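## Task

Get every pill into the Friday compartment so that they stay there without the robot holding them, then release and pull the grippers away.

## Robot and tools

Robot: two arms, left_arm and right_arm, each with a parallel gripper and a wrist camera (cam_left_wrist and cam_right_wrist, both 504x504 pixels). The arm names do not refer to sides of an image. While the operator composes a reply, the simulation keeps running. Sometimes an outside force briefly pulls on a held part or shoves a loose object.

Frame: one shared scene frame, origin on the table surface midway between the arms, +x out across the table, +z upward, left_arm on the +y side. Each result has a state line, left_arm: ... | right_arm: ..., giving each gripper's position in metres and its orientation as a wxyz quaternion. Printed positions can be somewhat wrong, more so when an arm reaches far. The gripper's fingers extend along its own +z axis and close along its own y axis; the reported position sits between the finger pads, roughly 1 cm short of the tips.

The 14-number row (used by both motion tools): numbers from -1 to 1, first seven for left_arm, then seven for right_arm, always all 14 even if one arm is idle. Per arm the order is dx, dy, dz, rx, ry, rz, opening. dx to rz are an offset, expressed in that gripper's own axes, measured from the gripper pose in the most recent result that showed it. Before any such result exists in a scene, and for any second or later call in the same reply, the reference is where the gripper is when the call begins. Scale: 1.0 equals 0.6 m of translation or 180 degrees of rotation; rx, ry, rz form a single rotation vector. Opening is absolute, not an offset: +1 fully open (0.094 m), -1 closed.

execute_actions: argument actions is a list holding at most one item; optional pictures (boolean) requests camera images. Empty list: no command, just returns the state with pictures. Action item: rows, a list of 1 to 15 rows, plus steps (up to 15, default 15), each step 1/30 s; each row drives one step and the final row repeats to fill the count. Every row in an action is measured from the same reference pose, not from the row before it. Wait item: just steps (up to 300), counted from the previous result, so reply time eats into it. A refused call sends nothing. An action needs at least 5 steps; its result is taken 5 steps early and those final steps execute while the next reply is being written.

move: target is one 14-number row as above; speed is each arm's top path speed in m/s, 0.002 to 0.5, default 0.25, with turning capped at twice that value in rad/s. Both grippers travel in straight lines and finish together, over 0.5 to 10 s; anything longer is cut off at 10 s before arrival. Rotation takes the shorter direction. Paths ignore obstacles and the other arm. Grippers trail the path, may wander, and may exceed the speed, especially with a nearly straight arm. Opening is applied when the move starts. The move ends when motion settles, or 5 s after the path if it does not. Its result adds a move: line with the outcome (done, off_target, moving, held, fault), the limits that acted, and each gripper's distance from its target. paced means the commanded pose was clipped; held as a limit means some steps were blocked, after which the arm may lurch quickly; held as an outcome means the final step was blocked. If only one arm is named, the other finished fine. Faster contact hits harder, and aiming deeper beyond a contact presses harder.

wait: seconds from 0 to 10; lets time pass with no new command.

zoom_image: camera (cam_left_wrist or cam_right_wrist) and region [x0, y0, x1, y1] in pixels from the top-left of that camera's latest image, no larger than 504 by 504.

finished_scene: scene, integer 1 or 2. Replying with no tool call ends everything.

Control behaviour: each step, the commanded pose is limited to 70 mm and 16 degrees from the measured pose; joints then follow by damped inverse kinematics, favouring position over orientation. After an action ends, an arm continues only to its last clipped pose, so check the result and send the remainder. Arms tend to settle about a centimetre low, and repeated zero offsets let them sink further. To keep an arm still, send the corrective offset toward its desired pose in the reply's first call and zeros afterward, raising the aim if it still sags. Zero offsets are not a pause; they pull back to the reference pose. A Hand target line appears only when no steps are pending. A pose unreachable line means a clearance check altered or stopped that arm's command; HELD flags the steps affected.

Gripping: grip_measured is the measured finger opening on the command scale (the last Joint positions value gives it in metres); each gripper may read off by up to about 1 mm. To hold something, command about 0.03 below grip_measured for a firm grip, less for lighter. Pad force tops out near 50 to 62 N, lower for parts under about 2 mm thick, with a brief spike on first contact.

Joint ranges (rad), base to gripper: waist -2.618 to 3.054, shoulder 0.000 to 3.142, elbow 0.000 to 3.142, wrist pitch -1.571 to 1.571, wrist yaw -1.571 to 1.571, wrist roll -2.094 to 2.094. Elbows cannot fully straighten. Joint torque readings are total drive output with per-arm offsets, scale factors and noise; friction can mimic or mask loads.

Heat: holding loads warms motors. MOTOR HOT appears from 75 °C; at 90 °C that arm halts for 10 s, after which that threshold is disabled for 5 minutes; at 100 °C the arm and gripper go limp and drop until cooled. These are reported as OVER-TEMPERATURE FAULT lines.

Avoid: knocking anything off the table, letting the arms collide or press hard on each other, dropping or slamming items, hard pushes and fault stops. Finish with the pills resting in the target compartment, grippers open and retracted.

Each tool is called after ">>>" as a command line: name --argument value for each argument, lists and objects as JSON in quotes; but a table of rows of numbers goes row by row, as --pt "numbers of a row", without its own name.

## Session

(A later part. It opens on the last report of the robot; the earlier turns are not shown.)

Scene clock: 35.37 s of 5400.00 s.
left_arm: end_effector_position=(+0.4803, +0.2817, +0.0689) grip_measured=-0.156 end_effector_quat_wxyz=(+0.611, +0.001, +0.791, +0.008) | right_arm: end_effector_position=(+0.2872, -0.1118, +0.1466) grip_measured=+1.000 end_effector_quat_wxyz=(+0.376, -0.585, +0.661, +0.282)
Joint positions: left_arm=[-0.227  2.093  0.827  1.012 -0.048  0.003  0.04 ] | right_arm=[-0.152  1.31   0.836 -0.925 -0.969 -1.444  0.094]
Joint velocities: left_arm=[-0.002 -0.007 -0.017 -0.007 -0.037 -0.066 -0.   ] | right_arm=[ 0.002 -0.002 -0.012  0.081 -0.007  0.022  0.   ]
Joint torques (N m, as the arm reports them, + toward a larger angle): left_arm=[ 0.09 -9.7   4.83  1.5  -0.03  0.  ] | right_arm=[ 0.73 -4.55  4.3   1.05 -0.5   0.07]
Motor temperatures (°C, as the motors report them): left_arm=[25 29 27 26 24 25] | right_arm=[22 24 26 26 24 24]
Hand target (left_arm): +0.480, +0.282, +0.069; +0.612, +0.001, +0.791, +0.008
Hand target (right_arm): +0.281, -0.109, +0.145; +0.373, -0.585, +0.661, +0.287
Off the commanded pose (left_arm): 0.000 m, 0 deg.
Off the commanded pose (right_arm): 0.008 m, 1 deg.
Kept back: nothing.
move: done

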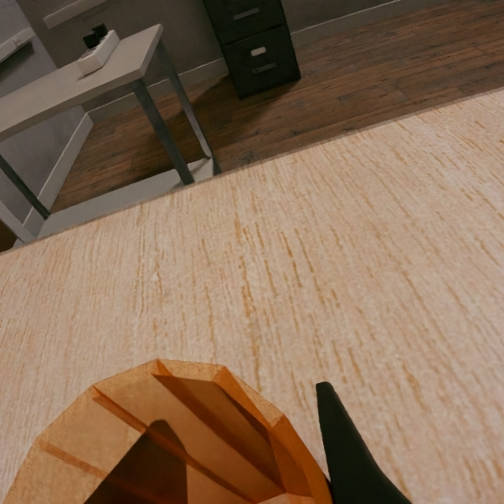

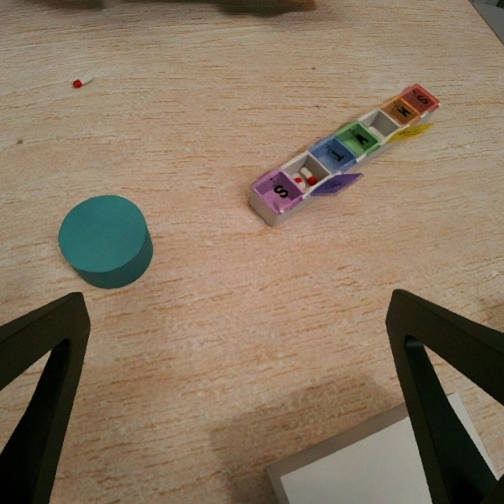

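>>> move --target '[0.044,0,0.011,0,0,0,-0.19,0,0,0,0,0,0,1]' --speed 0.03

>>> move --target '[0,0,0,0,0,0,1,0,0,0,0,0,0,1]'

>>> move --target '[0,0,-0.15,0,0,0,1,0,0,0,0,0,0,1]'

>>> move --target '[-0.1,0.3,0,0,0,0,1,-0.155,0.25,0.275,0.134,0.296,0.296,-0.4]'

Scene clock: 36.80 s of 5400.00 s.
left_arm: end_effector_position=(+0.4791, +0.2817, +0.0390) grip_measured=-0.156 end_effector_quat_wxyz=(+0.604, +0.002, +0.797, +0.008) | right_arm: end_effector_position=(+0.2877, -0.1119, +0.1465) grip_measured=+1.000 end_effector_quat_wxyz=(+0.376, -0.584, +0.662, +0.281)
Joint positions: left_arm=[-0.227  2.189  0.827  1.088 -0.048  0.003  0.04 ] | right_arm=[-0.152  1.31   0.836 -0.922 -0.968 -1.442  0.094]
Joint velocities: left_arm=[-0.017  0.002 -0.007 -0.007  0.051 -0.007 -0.   ] | right_arm=[ 0.002 -0.002  0.007  0.037 -0.037 -0.022  0.   ]
Joint torques (N m, as the arm reports them, + toward a larger angle): left_arm=[-0.03 -9.37  4.19  1.69 -0.02 -0.03] | right_arm=[-0.08 -3.38  5.97  1.01 -0.47 -0.02]
Motor temperatures (°C, as the motors report them): left_arm=[25 29 27 26 24 25] | right_arm=[22 24 26 26 24 24]
Hand target (left_arm): +0.480, +0.282, +0.041; +0.611, +0.001, +0.791, +0.008
Hand target (right_arm): +0.287, -0.112, +0.147; +0.376, -0.585, +0.661, +0.282
Off the commanded pose (left_arm): 0.003 m, 1 deg.
Off the commanded pose (right_arm): 0.001 m, 0 deg.
Kept back: nothing.
move: done

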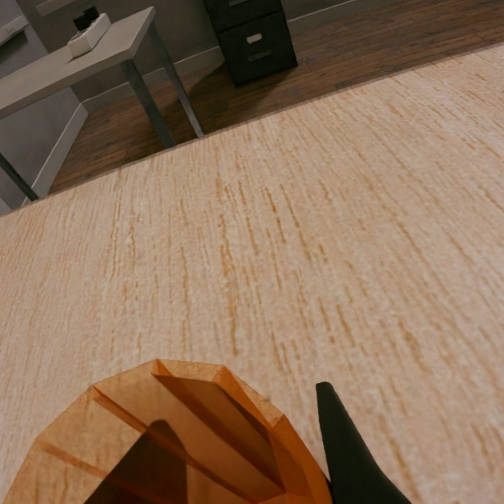

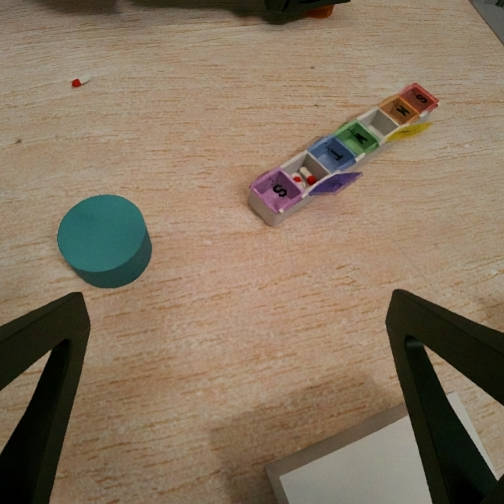

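Scene clock: 37.30 s of 5400.00 s.
left_arm: end_effector_position=(+0.4791, +0.2817, +0.0390) grip_measured=+1.000 end_effector_quat_wxyz=(+0.604, +0.002, +0.797, +0.008) | right_arm: end_effector_position=(+0.2877, -0.1121, +0.1462) grip_measured=+1.000 end_effector_quat_wxyz=(+0.376, -0.585, +0.662, +0.281)
Joint positions: left_arm=[-0.227  2.189  0.827  1.088 -0.048  0.003  0.094] | right_arm=[-0.152  1.31   0.836 -0.922 -0.966 -1.442  0.094]
Joint velocities: left_arm=[-0.007 -0.017 -0.012 -0.007  0.022  0.081  0.   ] | right_arm=[-0.017  0.012 -0.002 -0.066  0.051  0.007  0.   ]
Joint torques (N m, as the arm reports them, + toward a larger angle): left_arm=[  0.04 -10.     4.32   1.48  -0.01  -0.02] | right_arm=[-0.12 -3.35  5.98  1.05 -0.47  0.01]
Motor temperatures (°C, as the motors report them): left_arm=[25 29 27 26 24 25] | right_arm=[22 24 26 26 24 24]
Hand target (left_arm): +0.479, +0.282, +0.039; +0.604, +0.002, +0.797, +0.008
Hand target (right_arm): +0.288, -0.112, +0.146; +0.376, -0.584, +0.662, +0.281
Off the commanded pose (left_arm): 0.000 m, 0 deg.
Off the commanded pose (right_arm): 0.000 m, 0 deg.
Kept back: nothing.
move: done

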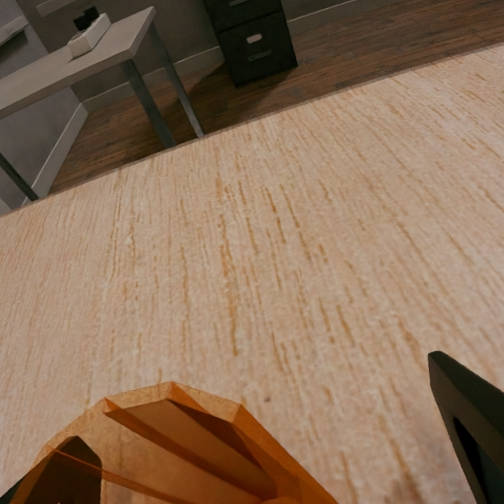

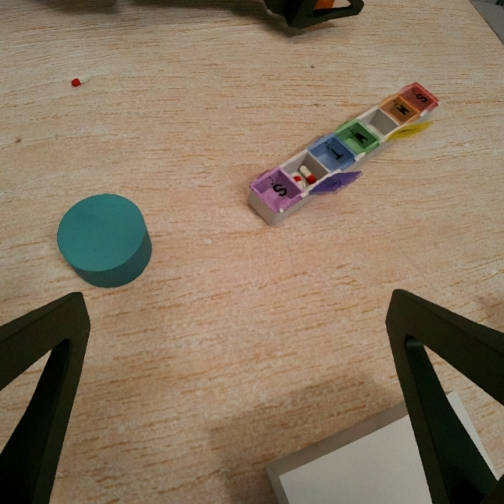

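Scene clock: 38.17 s of 5400.00 s.
left_arm: end_effector_position=(+0.3935, +0.2832, +0.0513) grip_measured=+1.000 end_effector_quat_wxyz=(+0.589, +0.003, +0.808, +0.009) | right_arm: end_effector_position=(+0.2877, -0.1123, +0.1460) grip_measured=+1.000 end_effector_quat_wxyz=(+0.375, -0.585, +0.662, +0.280)
Joint positions: left_arm=[-0.233  1.937  0.47   1.156 -0.054  0.003  0.094] | right_arm=[-0.152  1.31   0.836 -0.922 -0.964 -1.442  0.094]
Joint velocities: left_arm=[-0.017 -0.012  0.007  0.022 -0.037  0.051  0.   ] | right_arm=[-0.007 -0.007 -0.002  0.007 -0.022  0.022  0.   ]
Joint torques (N m, as the arm reports them, + toward a larger angle): left_arm=[-0.56 -9.73  3.02  1.66 -0.13 -0.06] | right_arm=[-0.13 -3.36  5.95  1.05 -0.48  0.  ]
Motor temperatures (°C, as the motors report them): left_arm=[25 29 27 26 24 25] | right_arm=[22 24 26 26 24 24]
Hand target (left_arm): +0.393, +0.281, +0.064; +0.604, +0.002, +0.797, +0.008
Hand target (right_arm): +0.288, -0.112, +0.146; +0.376, -0.585, +0.662, +0.281
Off the commanded pose (left_arm): 0.012 m, 2 deg.
Off the commanded pose (right_arm): 0.000 m, 0 deg.
Kept back: nothing.
move: off_target (left_arm)

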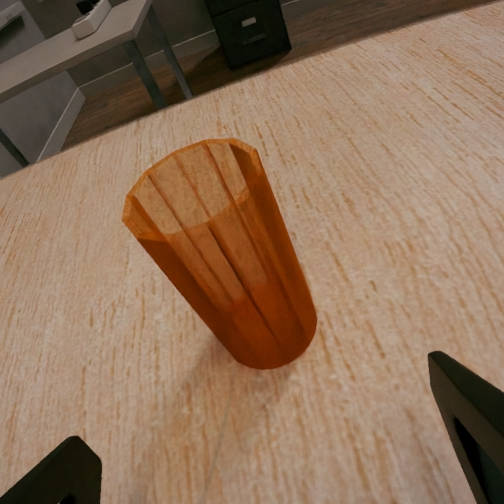

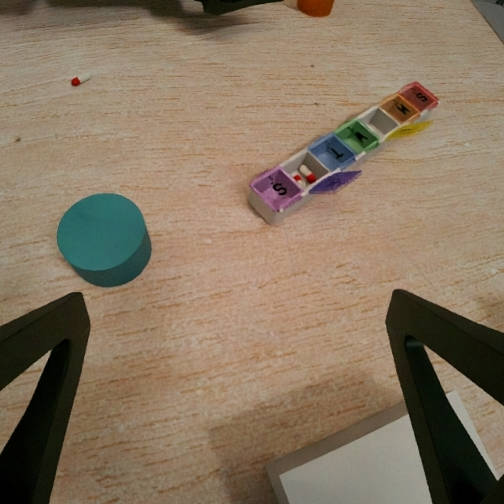

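Scene clock: 41.60 s of 5400.00 s.
left_arm: end_effector_position=(+0.4049, +0.4607, +0.0955) grip_measured=+1.000 end_effector_quat_wxyz=(+0.575, -0.004, +0.818, +0.006) | right_arm: end_effector_position=(+0.1754, +0.0968, +0.1197) grip_measured=-0.397 end_effector_quat_wxyz=(+0.006, -0.216, +0.976, -0.001)
Joint positions: left_arm=[0.345 1.853 0.764 0.697 0.484 0.197 0.094] | right_arm=[ 1.148  1.904  1.664 -1.327  0.011  0.778  0.028]
Joint velocities: left_arm=[ 0.017  0.007  0.017  0.022 -0.007  0.007  0.   ] | right_arm=[-0.002  0.012  0.002 -0.007 -0.051 -0.066 -0.   ]
Joint torques (N m, as the arm reports them, + toward a larger angle): left_arm=[ 0.28 -9.26  7.56  1.36  0.27 -0.02] | right_arm=[ 0.45 -7.42  7.67  0.53 -0.04  0.07]
Motor temperatures (°C, as the motors report them): left_arm=[25 29 27 26 24 25] | right_arm=[22 24 26 26 24 24]
Hand target (left_arm): +0.410, +0.465, +0.111; +0.588, +0.004, +0.809, +0.011
Hand target (right_arm): +0.172, +0.100, +0.122; +0.002, -0.216, +0.976, -0.001
Off the commanded pose (left_arm): 0.018 m, 2 deg.
Off the commanded pose (right_arm): 0.004 m, 1 deg.
Kept back: nothing.
move: off_target (left_arm)

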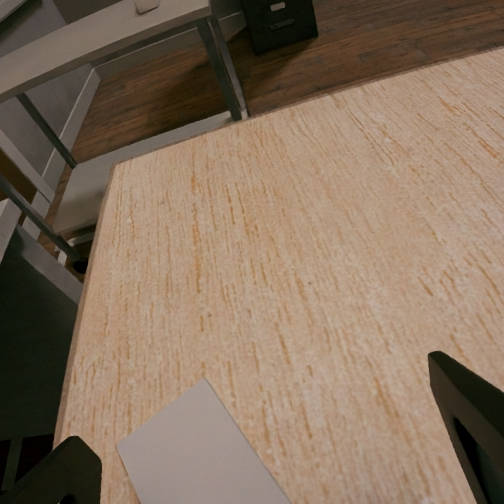

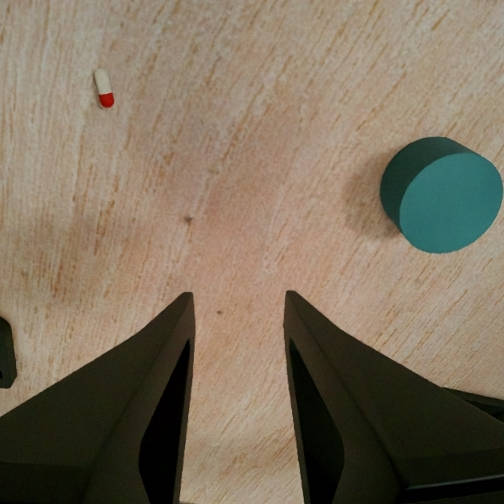

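>>> move --target '[0,0,0,0,0,0,1,-0.09,0.14,0.12,0,0,-0.06,-0.4]'

Scene clock: 42.90 s of 5400.00 s.
left_arm: end_effector_position=(+0.4048, +0.4606, +0.0953) grip_measured=+1.000 end_effector_quat_wxyz=(+0.575, -0.004, +0.818, +0.006) | right_arm: end_effector_position=(+0.1921, +0.1929, +0.0440) grip_measured=-0.397 end_effector_quat_wxyz=(+0.005, -0.300, +0.954, -0.002)
Joint positions: left_arm=[0.345 1.853 0.764 0.696 0.484 0.197 0.094] | right_arm=[ 1.187  2.339  2.035 -1.264  0.01   0.644  0.028]
Joint velocities: left_arm=[-0.007  0.002 -0.007 -0.037 -0.022  0.11   0.   ] | right_arm=[-0.002 -0.012  0.037 -0.007  0.051  0.007  0.   ]
Joint torques (N m, as the arm reports them, + toward a larger angle): left_arm=[-0.1  -8.37  5.47  1.41  0.1  -0.01] | right_arm=[  0.48 -11.2    7.57   0.52   0.02  -0.06]
Motor temperatures (°C, as the motors report them): left_arm=[25 29 27 26 24 25] | right_arm=[22 24 26 26 24 24]
Hand target (left_arm): +0.405, +0.461, +0.095; +0.575, -0.004, +0.818, +0.006
Hand target (right_arm): +0.190, +0.196, +0.048; +0.006, -0.307, +0.952, -0.001
Off the commanded pose (left_arm): 0.000 m, 0 deg.
Off the commanded pose (right_arm): 0.005 m, 1 deg.
Kept back: nothing.
move: done

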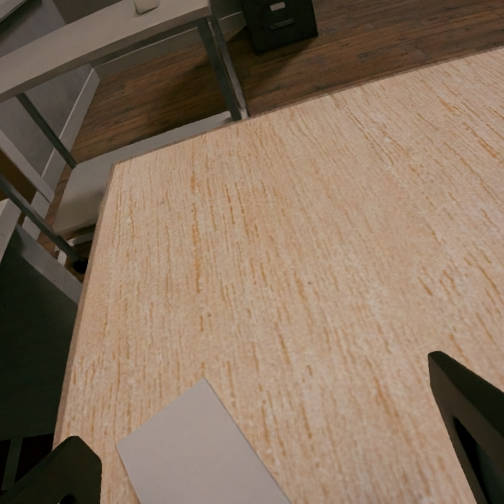

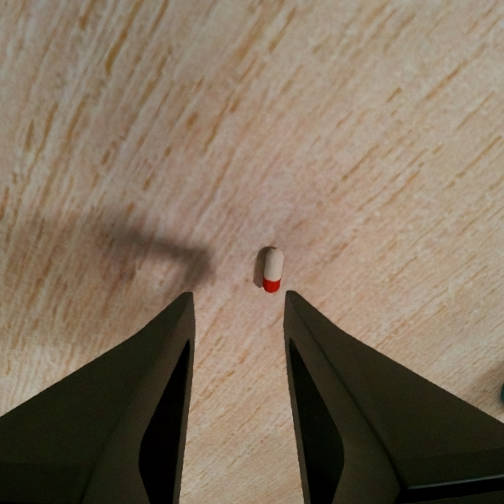

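>>> move --target '[0,0,0,0,0,0,1,0.008,-0.02,0.028,0,0,0.02,-0.4]' --speed 0.05

Scene clock: 44.23 s of 5400.00 s.
left_arm: end_effector_position=(+0.4048, +0.4606, +0.0953) grip_measured=+1.000 end_effector_quat_wxyz=(+0.575, -0.004, +0.818, +0.006) | right_arm: end_effector_position=(+0.1894, +0.1846, +0.0269) grip_measured=-0.397 end_effector_quat_wxyz=(+0.004, -0.280, +0.960, -0.003)
Joint positions: left_arm=[0.345 1.853 0.764 0.696 0.484 0.197 0.094] | right_arm=[ 1.187  2.309  1.915 -1.176  0.01   0.684  0.028]
Joint velocities: left_arm=[-0.007  0.007 -0.027 -0.051  0.051 -0.037  0.   ] | right_arm=[-0.012 -0.017 -0.012  0.022 -0.022 -0.051  0.001]
Joint torques (N m, as the arm reports them, + toward a larger angle): left_arm=[-0.04 -8.43  5.44  1.38  0.09 -0.04] | right_arm=[ -1.22 -12.07   4.14   0.77   0.01   0.09]
Motor temperatures (°C, as the motors report them): left_arm=[25 29 27 27 24 25] | right_arm=[22 24 26 26 24 24]
Hand target (left_arm): +0.405, +0.461, +0.095; +0.575, -0.004, +0.818, +0.006
Hand target (right_arm): +0.195, +0.180, +0.027; +0.005, -0.269, +0.963, -0.002
Off the commanded pose (left_arm): 0.000 m, 0 deg.
Off the commanded pose (right_arm): 0.007 m, 1 deg.
Kept back: nothing.
move: done

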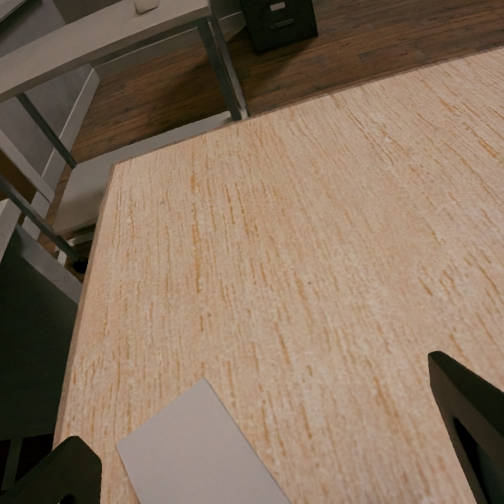

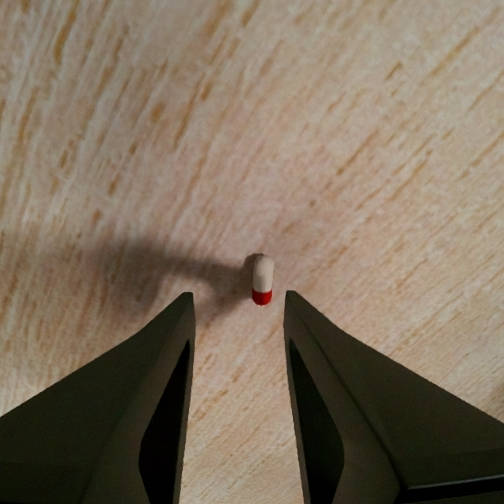

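>>> move --target '[0,0,0,0,0,0,1,-0.008,-0.02,0.024,0,0,0,-0.4]' --speed 0.03

Scene clock: 45.40 s of 5400.00 s.
left_arm: end_effector_position=(+0.4048, +0.4606, +0.0953) grip_measured=+1.000 end_effector_quat_wxyz=(+0.575, -0.004, +0.818, +0.006) | right_arm: end_effector_position=(+0.1971, +0.1808, +0.0154) grip_measured=-0.397 end_effector_quat_wxyz=(+0.006, -0.281, +0.960, -0.001)
Joint positions: left_arm=[0.345 1.853 0.764 0.696 0.484 0.197 0.094] | right_arm=[ 1.168  2.308  1.868 -1.126  0.01   0.665  0.028]
Joint velocities: left_arm=[-0.002 -0.007  0.007  0.066 -0.022  0.007  0.   ] | right_arm=[-0.002 -0.002 -0.002 -0.022  0.022 -0.007  0.001]
Joint torques (N m, as the arm reports them, + toward a larger angle): left_arm=[ 0.02 -8.36  5.56  1.37  0.1  -0.03] | right_arm=[ -0.81 -11.58   4.2    0.78   0.03  -0.09]
Motor temperatures (°C, as the motors report them): left_arm=[25 29 27 27 24 25] | right_arm=[22 25 26 26 24 24]
Hand target (left_arm): +0.405, +0.461, +0.095; +0.575, -0.004, +0.818, +0.006
Hand target (right_arm): +0.200, +0.177, +0.013; +0.004, -0.280, +0.960, -0.003
Off the commanded pose (left_arm): 0.000 m, 0 deg.
Off the commanded pose (right_arm): 0.006 m, 0 deg.
Kept back: nothing.
move: done

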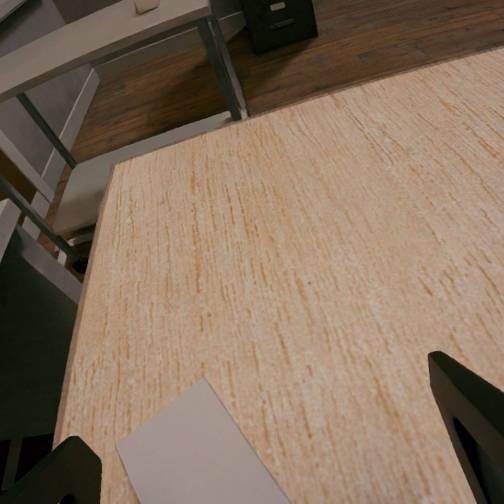

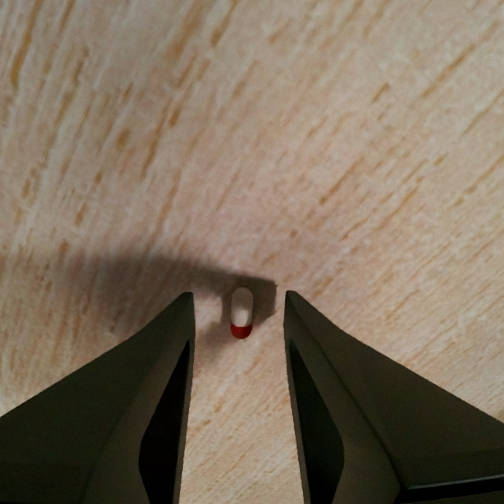

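>>> move --target '[0,0,0,0,0,0,1,0.005,0,0.014,0,0,0,-0.4]' --speed 0.02

>>> move --target '[0,0,0,0,0,0,1,0,0,0,0,0,0,-0.9]'

>>> move --target '[0,0,0,0,0,0,1,0,0,-0.12,0,0,0,-0.9]' --speed 0.1

Scene clock: 46.40 s of 5400.00 s.
left_arm: end_effector_position=(+0.4048, +0.4606, +0.0953) grip_measured=+1.000 end_effector_quat_wxyz=(+0.575, -0.004, +0.818, +0.006) | right_arm: end_effector_position=(+0.1973, +0.1816, +0.0108) grip_measured=-0.397 end_effector_quat_wxyz=(+0.008, -0.281, +0.960, +0.002)
Joint positions: left_arm=[0.345 1.853 0.764 0.696 0.484 0.197 0.094] | right_arm=[ 1.168  2.308  1.849 -1.1    0.01   0.664  0.028]
Joint velocities: left_arm=[-0.007  0.007 -0.002 -0.022  0.007 -0.007  0.   ] | right_arm=[-0.007 -0.012  0.002 -0.007  0.051 -0.022  0.   ]
Joint torques (N m, as the arm reports them, + toward a larger angle): left_arm=[ 0.05 -8.32  5.44  1.36  0.09 -0.05] | right_arm=[  0.17 -11.34   4.25   0.8    0.01   0.05]
Motor temperatures (°C, as the motors report them): left_arm=[25 29 27 27 24 25] | right_arm=[22 25 26 26 24 24]
Hand target (left_arm): +0.405, +0.461, +0.095; +0.575, -0.004, +0.818, +0.006
Hand target (right_arm): +0.195, +0.179, +0.007; +0.006, -0.281, +0.960, -0.001
Off the commanded pose (left_arm): 0.000 m, 0 deg.
Off the commanded pose (right_arm): 0.005 m, 0 deg.
Kept back: nothing.
move: done

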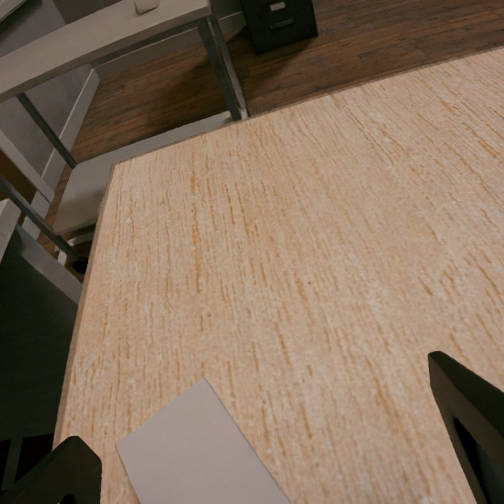

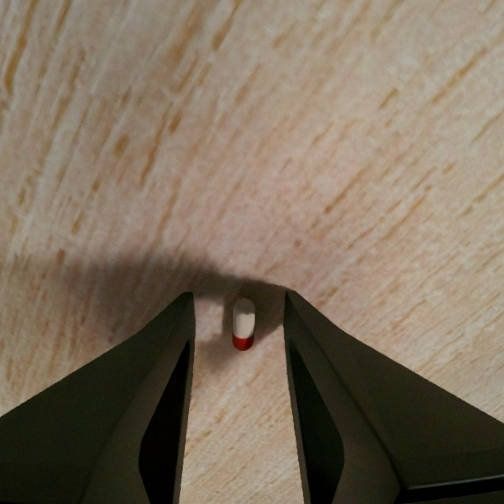

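Scene clock: 46.90 s of 5400.00 s.
left_arm: end_effector_position=(+0.4048, +0.4606, +0.0953) grip_measured=+1.000 end_effector_quat_wxyz=(+0.575, -0.004, +0.818, +0.006) | right_arm: end_effector_position=(+0.1973, +0.1816, +0.0108) grip_measured=-0.883 end_effector_quat_wxyz=(+0.008, -0.281, +0.960, +0.002)
Joint positions: left_arm=[0.345 1.853 0.764 0.696 0.484 0.197 0.094] | right_arm=[ 1.168  2.308  1.849 -1.1    0.01   0.664  0.006]
Joint velocities: left_arm=[ 0.012  0.007 -0.007 -0.022 -0.051 -0.007  0.   ] | right_arm=[-0.022  0.012 -0.007 -0.022 -0.095 -0.022 -0.   ]
Joint torques (N m, as the arm reports them, + toward a larger angle): left_arm=[ 0.02 -8.32  5.51  1.37  0.11 -0.05] | right_arm=[ -0.12 -11.2    5.71   0.7    0.02  -0.01]
Motor temperatures (°C, as the motors report them): left_arm=[25 29 27 27 24 25] | right_arm=[22 25 26 26 24 24]
Hand target (left_arm): +0.405, +0.461, +0.095; +0.575, -0.004, +0.818, +0.006
Hand target (right_arm): +0.197, +0.182, +0.011; +0.008, -0.281, +0.960, +0.002
Off the commanded pose (left_arm): 0.000 m, 0 deg.
Off the commanded pose (right_arm): 0.000 m, 0 deg.
Kept back: nothing.
move: done

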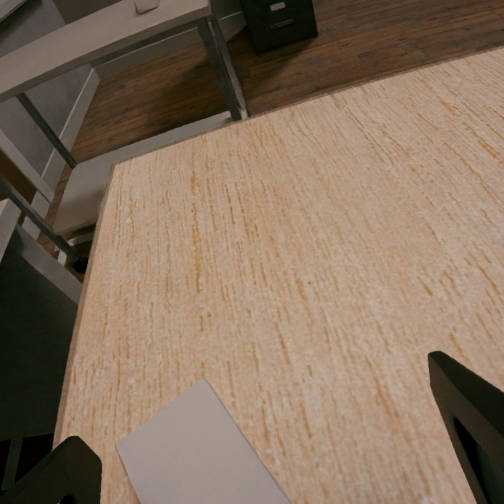

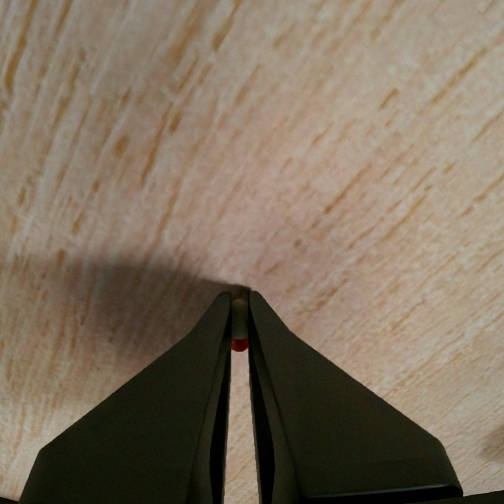

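Scene clock: 48.20 s of 5400.00 s.
left_arm: end_effector_position=(+0.4048, +0.4606, +0.0953) grip_measured=+1.000 end_effector_quat_wxyz=(+0.575, -0.004, +0.818, +0.006) | right_arm: end_effector_position=(+0.1967, +0.1796, +0.0750) grip_measured=-0.883 end_effector_quat_wxyz=(+0.004, -0.281, +0.960, -0.003)
Joint positions: left_arm=[0.345 1.853 0.764 0.696 0.484 0.197 0.094] | right_arm=[ 1.168  2.282  2.061 -1.349  0.01   0.664  0.006]
Joint velocities: left_arm=[-0.007  0.002 -0.007 -0.051  0.037 -0.066  0.   ] | right_arm=[-0.007 -0.007 -0.022 -0.007 -0.022 -0.007  0.   ]
Joint torques (N m, as the arm reports them, + toward a larger angle): left_arm=[ 0.02 -8.26  5.49  1.38  0.09 -0.02] | right_arm=[ -0.08 -11.49   7.55   0.51   0.01   0.  ]
Motor temperatures (°C, as the motors report them): left_arm=[25 29 27 27 24 25] | right_arm=[22 25 26 26 24 24]
Hand target (left_arm): +0.405, +0.461, +0.095; +0.575, -0.004, +0.818, +0.006
Hand target (right_arm): +0.197, +0.181, +0.083; +0.008, -0.281, +0.960, +0.002
Off the commanded pose (left_arm): 0.000 m, 0 deg.
Off the commanded pose (right_arm): 0.008 m, 1 deg.
Kept back: nothing.
move: done

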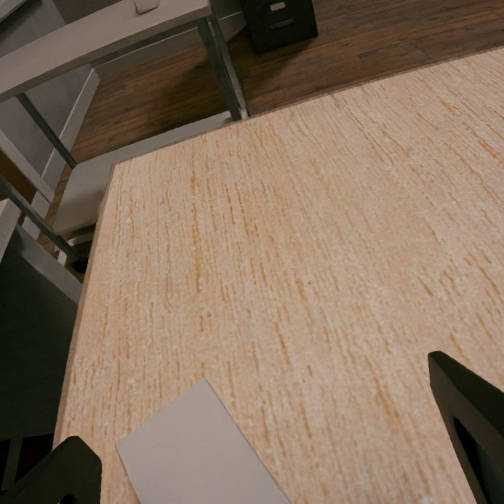

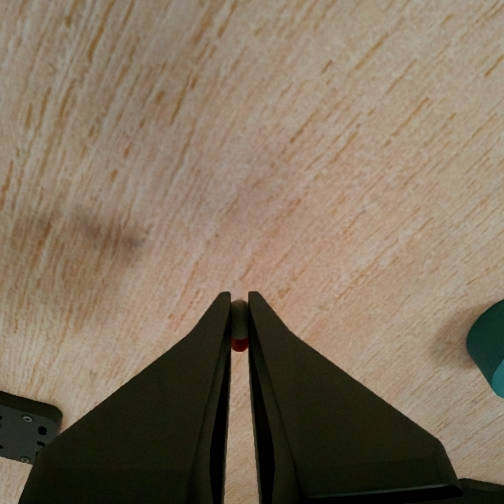

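>>> move --target '[0,0,0,0,0,0,1,-0.107,-0.365,-0.02,0,0,0.04,-0.91]' --speed 0.15

Scene clock: 50.40 s of 5400.00 s.
left_arm: end_effector_position=(+0.4048, +0.4606, +0.0953) grip_measured=+1.000 end_effector_quat_wxyz=(+0.575, -0.004, +0.818, +0.006) | right_arm: end_effector_position=(+0.3670, +0.0258, +0.0842) grip_measured=-0.889 end_effector_quat_wxyz=(+0.002, -0.214, +0.977, -0.005)
Joint positions: left_arm=[0.345 1.853 0.764 0.696 0.484 0.197 0.094] | right_arm=[ 0.631  2.141  1.869 -1.299  0.01   0.265  0.005]
Joint velocities: left_arm=[-0.007  0.012 -0.002  0.007 -0.051 -0.022  0.   ] | right_arm=[-0.002  0.002 -0.002 -0.022  0.007 -0.007 -0.   ]
Joint torques (N m, as the arm reports them, + toward a larger angle): left_arm=[ 0.05 -8.42  5.53  1.4   0.11 -0.04] | right_arm=[ 0.01 -9.67  7.6   0.54  0.   -0.06]
Motor temperatures (°C, as the motors report them): left_arm=[25 28 27 27 24 25] | right_arm=[22 26 26 26 24 24]
Hand target (left_arm): +0.405, +0.461, +0.095; +0.575, -0.004, +0.818, +0.006
Hand target (right_arm): +0.368, +0.028, +0.088; +0.003, -0.220, +0.975, -0.003
Off the commanded pose (left_arm): 0.000 m, 0 deg.
Off the commanded pose (right_arm): 0.007 m, 1 deg.
Kept back: nothing.
move: done

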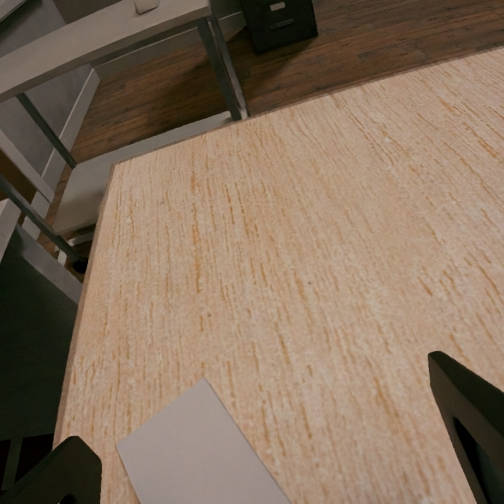

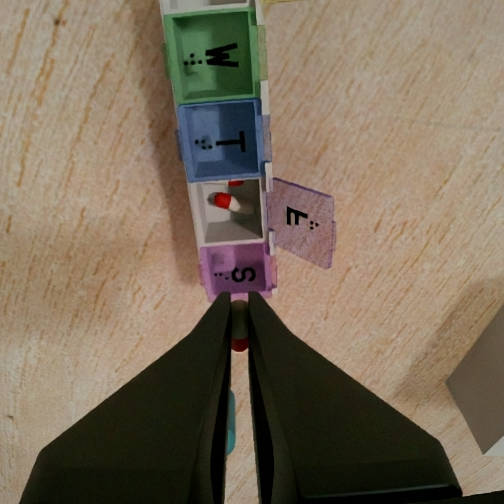

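>>> move --target '[0,0,0,0,0,0,1,-0.032,0.008,0.05,0,0,0,-0.91]' --speed 0.05

Scene clock: 51.97 s of 5400.00 s.
left_arm: end_effector_position=(+0.4048, +0.4606, +0.0953) grip_measured=+1.000 end_effector_quat_wxyz=(+0.575, -0.004, +0.818, +0.006) | right_arm: end_effector_position=(+0.3763, +0.0335, +0.0534) grip_measured=-0.889 end_effector_quat_wxyz=(-0.006, -0.216, +0.976, -0.009)
Joint positions: left_arm=[0.345 1.853 0.764 0.696 0.484 0.197 0.094] | right_arm=[ 0.631  2.224  1.879 -1.245  0.01   0.262  0.005]
Joint velocities: left_arm=[-0.007 -0.007 -0.007 -0.066  0.081 -0.022  0.   ] | right_arm=[ 0.002  0.007 -0.012 -0.022  0.022 -0.007 -0.001]
Joint torques (N m, as the arm reports them, + toward a larger angle): left_arm=[ 0.13 -8.31  5.47  1.37  0.12 -0.03] | right_arm=[-0.18 -9.8   7.56  0.74  0.02  0.01]
Motor temperatures (°C, as the motors report them): left_arm=[25 28 27 27 24 25] | right_arm=[22 26 26 26 24 24]
Hand target (left_arm): +0.405, +0.461, +0.095; +0.575, -0.004, +0.818, +0.006
Hand target (right_arm): +0.382, +0.038, +0.054; +0.002, -0.214, +0.977, -0.005
Off the commanded pose (left_arm): 0.000 m, 0 deg.
Off the commanded pose (right_arm): 0.008 m, 1 deg.
Kept back: nothing.
move: done

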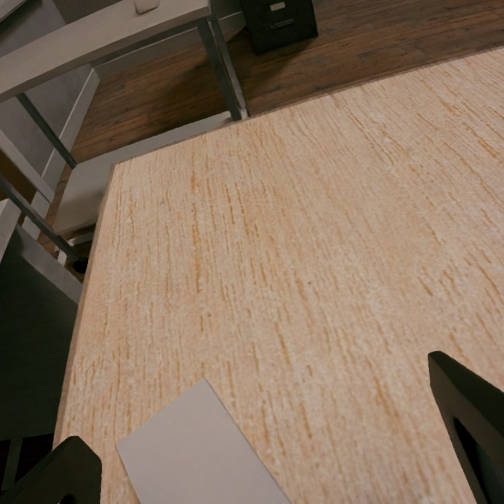

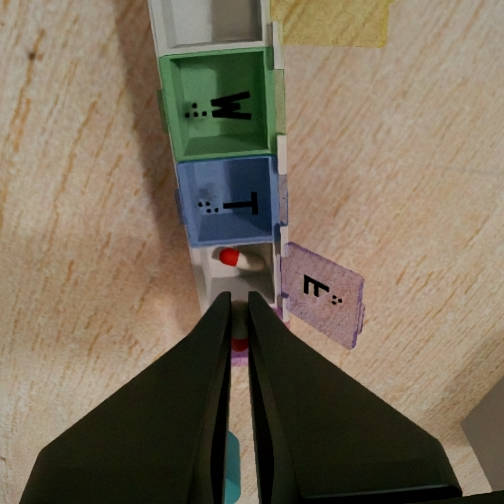

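>>> move --target '[0,0,0,0,0,0,1,-0.02,0.004,0.025,0,0,0,-0.91]' --speed 0.03

>>> move --target '[0,0,0,0,0,0,1,0,0,0,0,0,0,-0.7]'

>>> move --target '[0,0,0,0,0,0,1,0.05,0,-0.15,0,0,0,-0.7]' --speed 0.15

Scene clock: 53.20 s of 5400.00 s.
left_arm: end_effector_position=(+0.4048, +0.4606, +0.0953) grip_measured=+1.000 end_effector_quat_wxyz=(+0.575, -0.004, +0.818, +0.006) | right_arm: end_effector_position=(+0.3794, +0.0362, +0.0378) grip_measured=-0.889 end_effector_quat_wxyz=(-0.015, -0.216, +0.976, -0.013)
Joint positions: left_arm=[0.345 1.853 0.764 0.696 0.484 0.197 0.094] | right_arm=[ 0.631  2.272  1.895 -1.232  0.01   0.262  0.005]
Joint velocities: left_arm=[ 0.007 -0.017 -0.007 -0.081 -0.022 -0.051  0.   ] | right_arm=[-0.017  0.012  0.002  0.066  0.037 -0.081  0.001]
Joint torques (N m, as the arm reports them, + toward a larger angle): left_arm=[ 0.08 -8.32  5.49  1.39  0.1  -0.04] | right_arm=[ -0.27 -10.05   7.53   0.69   0.01  -0.02]
Motor temperatures (°C, as the motors report them): left_arm=[25 28 27 27 24 25] | right_arm=[22 26 26 26 24 24]
Hand target (left_arm): +0.405, +0.461, +0.095; +0.575, -0.004, +0.818, +0.006
Hand target (right_arm): +0.386, +0.040, +0.038; -0.006, -0.216, +0.976, -0.009
Off the commanded pose (left_arm): 0.000 m, 0 deg.
Off the commanded pose (right_arm): 0.008 m, 1 deg.
Kept back: nothing.
move: done

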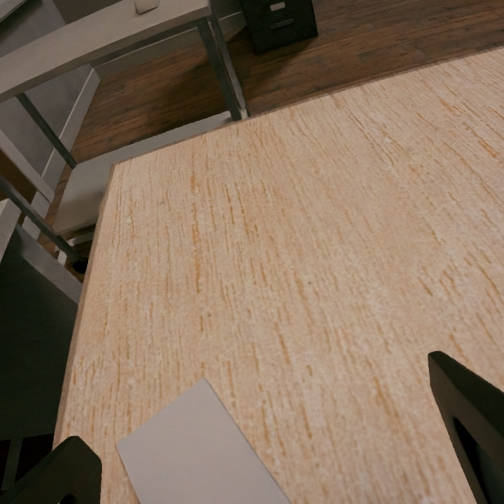

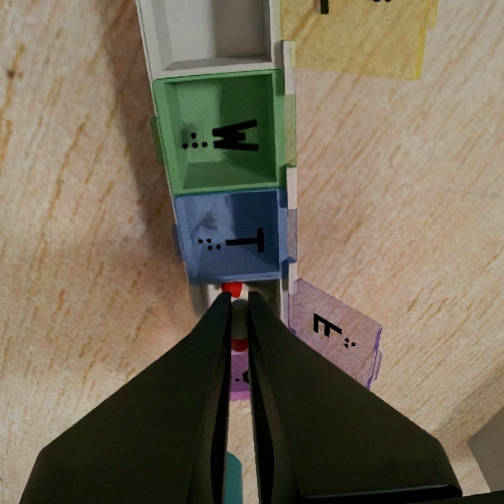

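Scene clock: 53.70 s of 5400.00 s.
left_arm: end_effector_position=(+0.4048, +0.4606, +0.0953) grip_measured=+1.000 end_effector_quat_wxyz=(+0.575, -0.004, +0.818, +0.006) | right_arm: end_effector_position=(+0.3794, +0.0362, +0.0378) grip_measured=-0.703 end_effector_quat_wxyz=(-0.015, -0.216, +0.976, -0.013)
Joint positions: left_arm=[0.345 1.853 0.764 0.696 0.484 0.197 0.094] | right_arm=[ 0.631  2.272  1.895 -1.232  0.01   0.262  0.014]
Joint velocities: left_arm=[-0.002  0.017 -0.007  0.007 -0.007  0.051  0.   ] | right_arm=[-0.007  0.007  0.007 -0.022  0.022 -0.022  0.001]
Joint torques (N m, as the arm reports them, + toward a larger angle): left_arm=[-0.04 -8.45  5.38  1.4   0.11 -0.04] | right_arm=[ -0.1  -10.93   5.73   0.6    0.02   0.  ]
Motor temperatures (°C, as the motors report them): left_arm=[25 28 27 27 24 25] | right_arm=[22 26 26 26 24 24]
Hand target (left_arm): +0.405, +0.461, +0.095; +0.575, -0.004, +0.818, +0.006
Hand target (right_arm): +0.379, +0.036, +0.038; -0.015, -0.216, +0.976, -0.013
Off the commanded pose (left_arm): 0.000 m, 0 deg.
Off the commanded pose (right_arm): 0.000 m, 0 deg.
Kept back: nothing.
move: done

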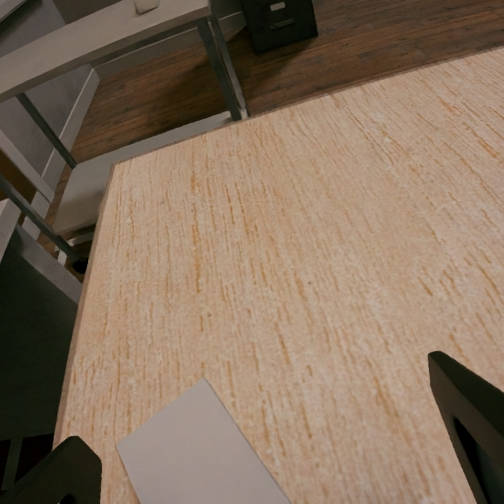

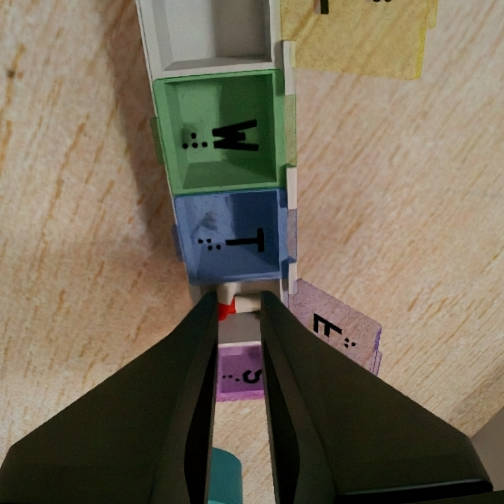

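Scene clock: 54.93 s of 5400.00 s.
left_arm: end_effector_position=(+0.4048, +0.4606, +0.0953) grip_measured=+1.000 end_effector_quat_wxyz=(+0.575, -0.004, +0.818, +0.006) | right_arm: end_effector_position=(+0.3573, +0.0229, +0.1238) grip_measured=-0.703 end_effector_quat_wxyz=(-0.017, -0.215, +0.976, -0.015)
Joint positions: left_arm=[0.345 1.853 0.764 0.696 0.484 0.197 0.094] | right_arm=[ 0.641  2.157  2.05  -1.507  0.01   0.274  0.014]
Joint velocities: left_arm=[ 0.007  0.002 -0.007 -0.037 -0.051  0.051  0.   ] | right_arm=[-0.012  0.017 -0.002 -0.022  0.051 -0.022  0.   ]
Joint torques (N m, as the arm reports them, + toward a larger angle): left_arm=[ 0.01 -8.39  5.48  1.39  0.09 -0.04] | right_arm=[  0.65 -10.13   7.21   0.45   0.     0.07]
Motor temperatures (°C, as the motors report them): left_arm=[25 28 27 27 24 25] | right_arm=[22 26 26 26 24 24]
Hand target (left_arm): +0.405, +0.461, +0.095; +0.575, -0.004, +0.818, +0.006
Hand target (right_arm): +0.355, +0.027, +0.129; -0.014, -0.216, +0.976, -0.013
Off the commanded pose (left_arm): 0.000 m, 0 deg.
Off the commanded pose (right_arm): 0.007 m, 0 deg.
Kept back: nothing.
move: done

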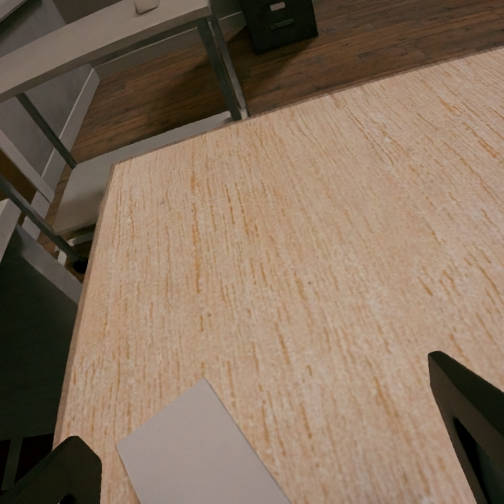

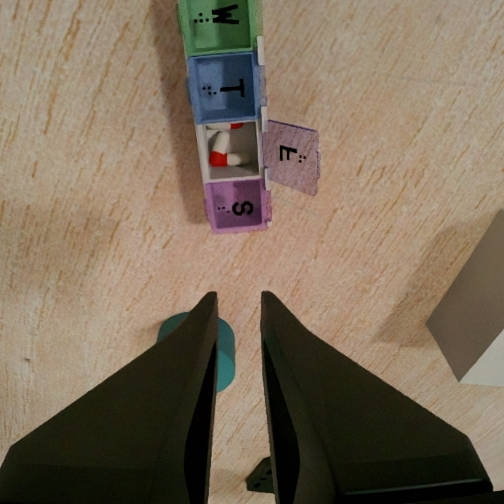

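>>> finished_scene --scene 2

The scene is finished: the task was done.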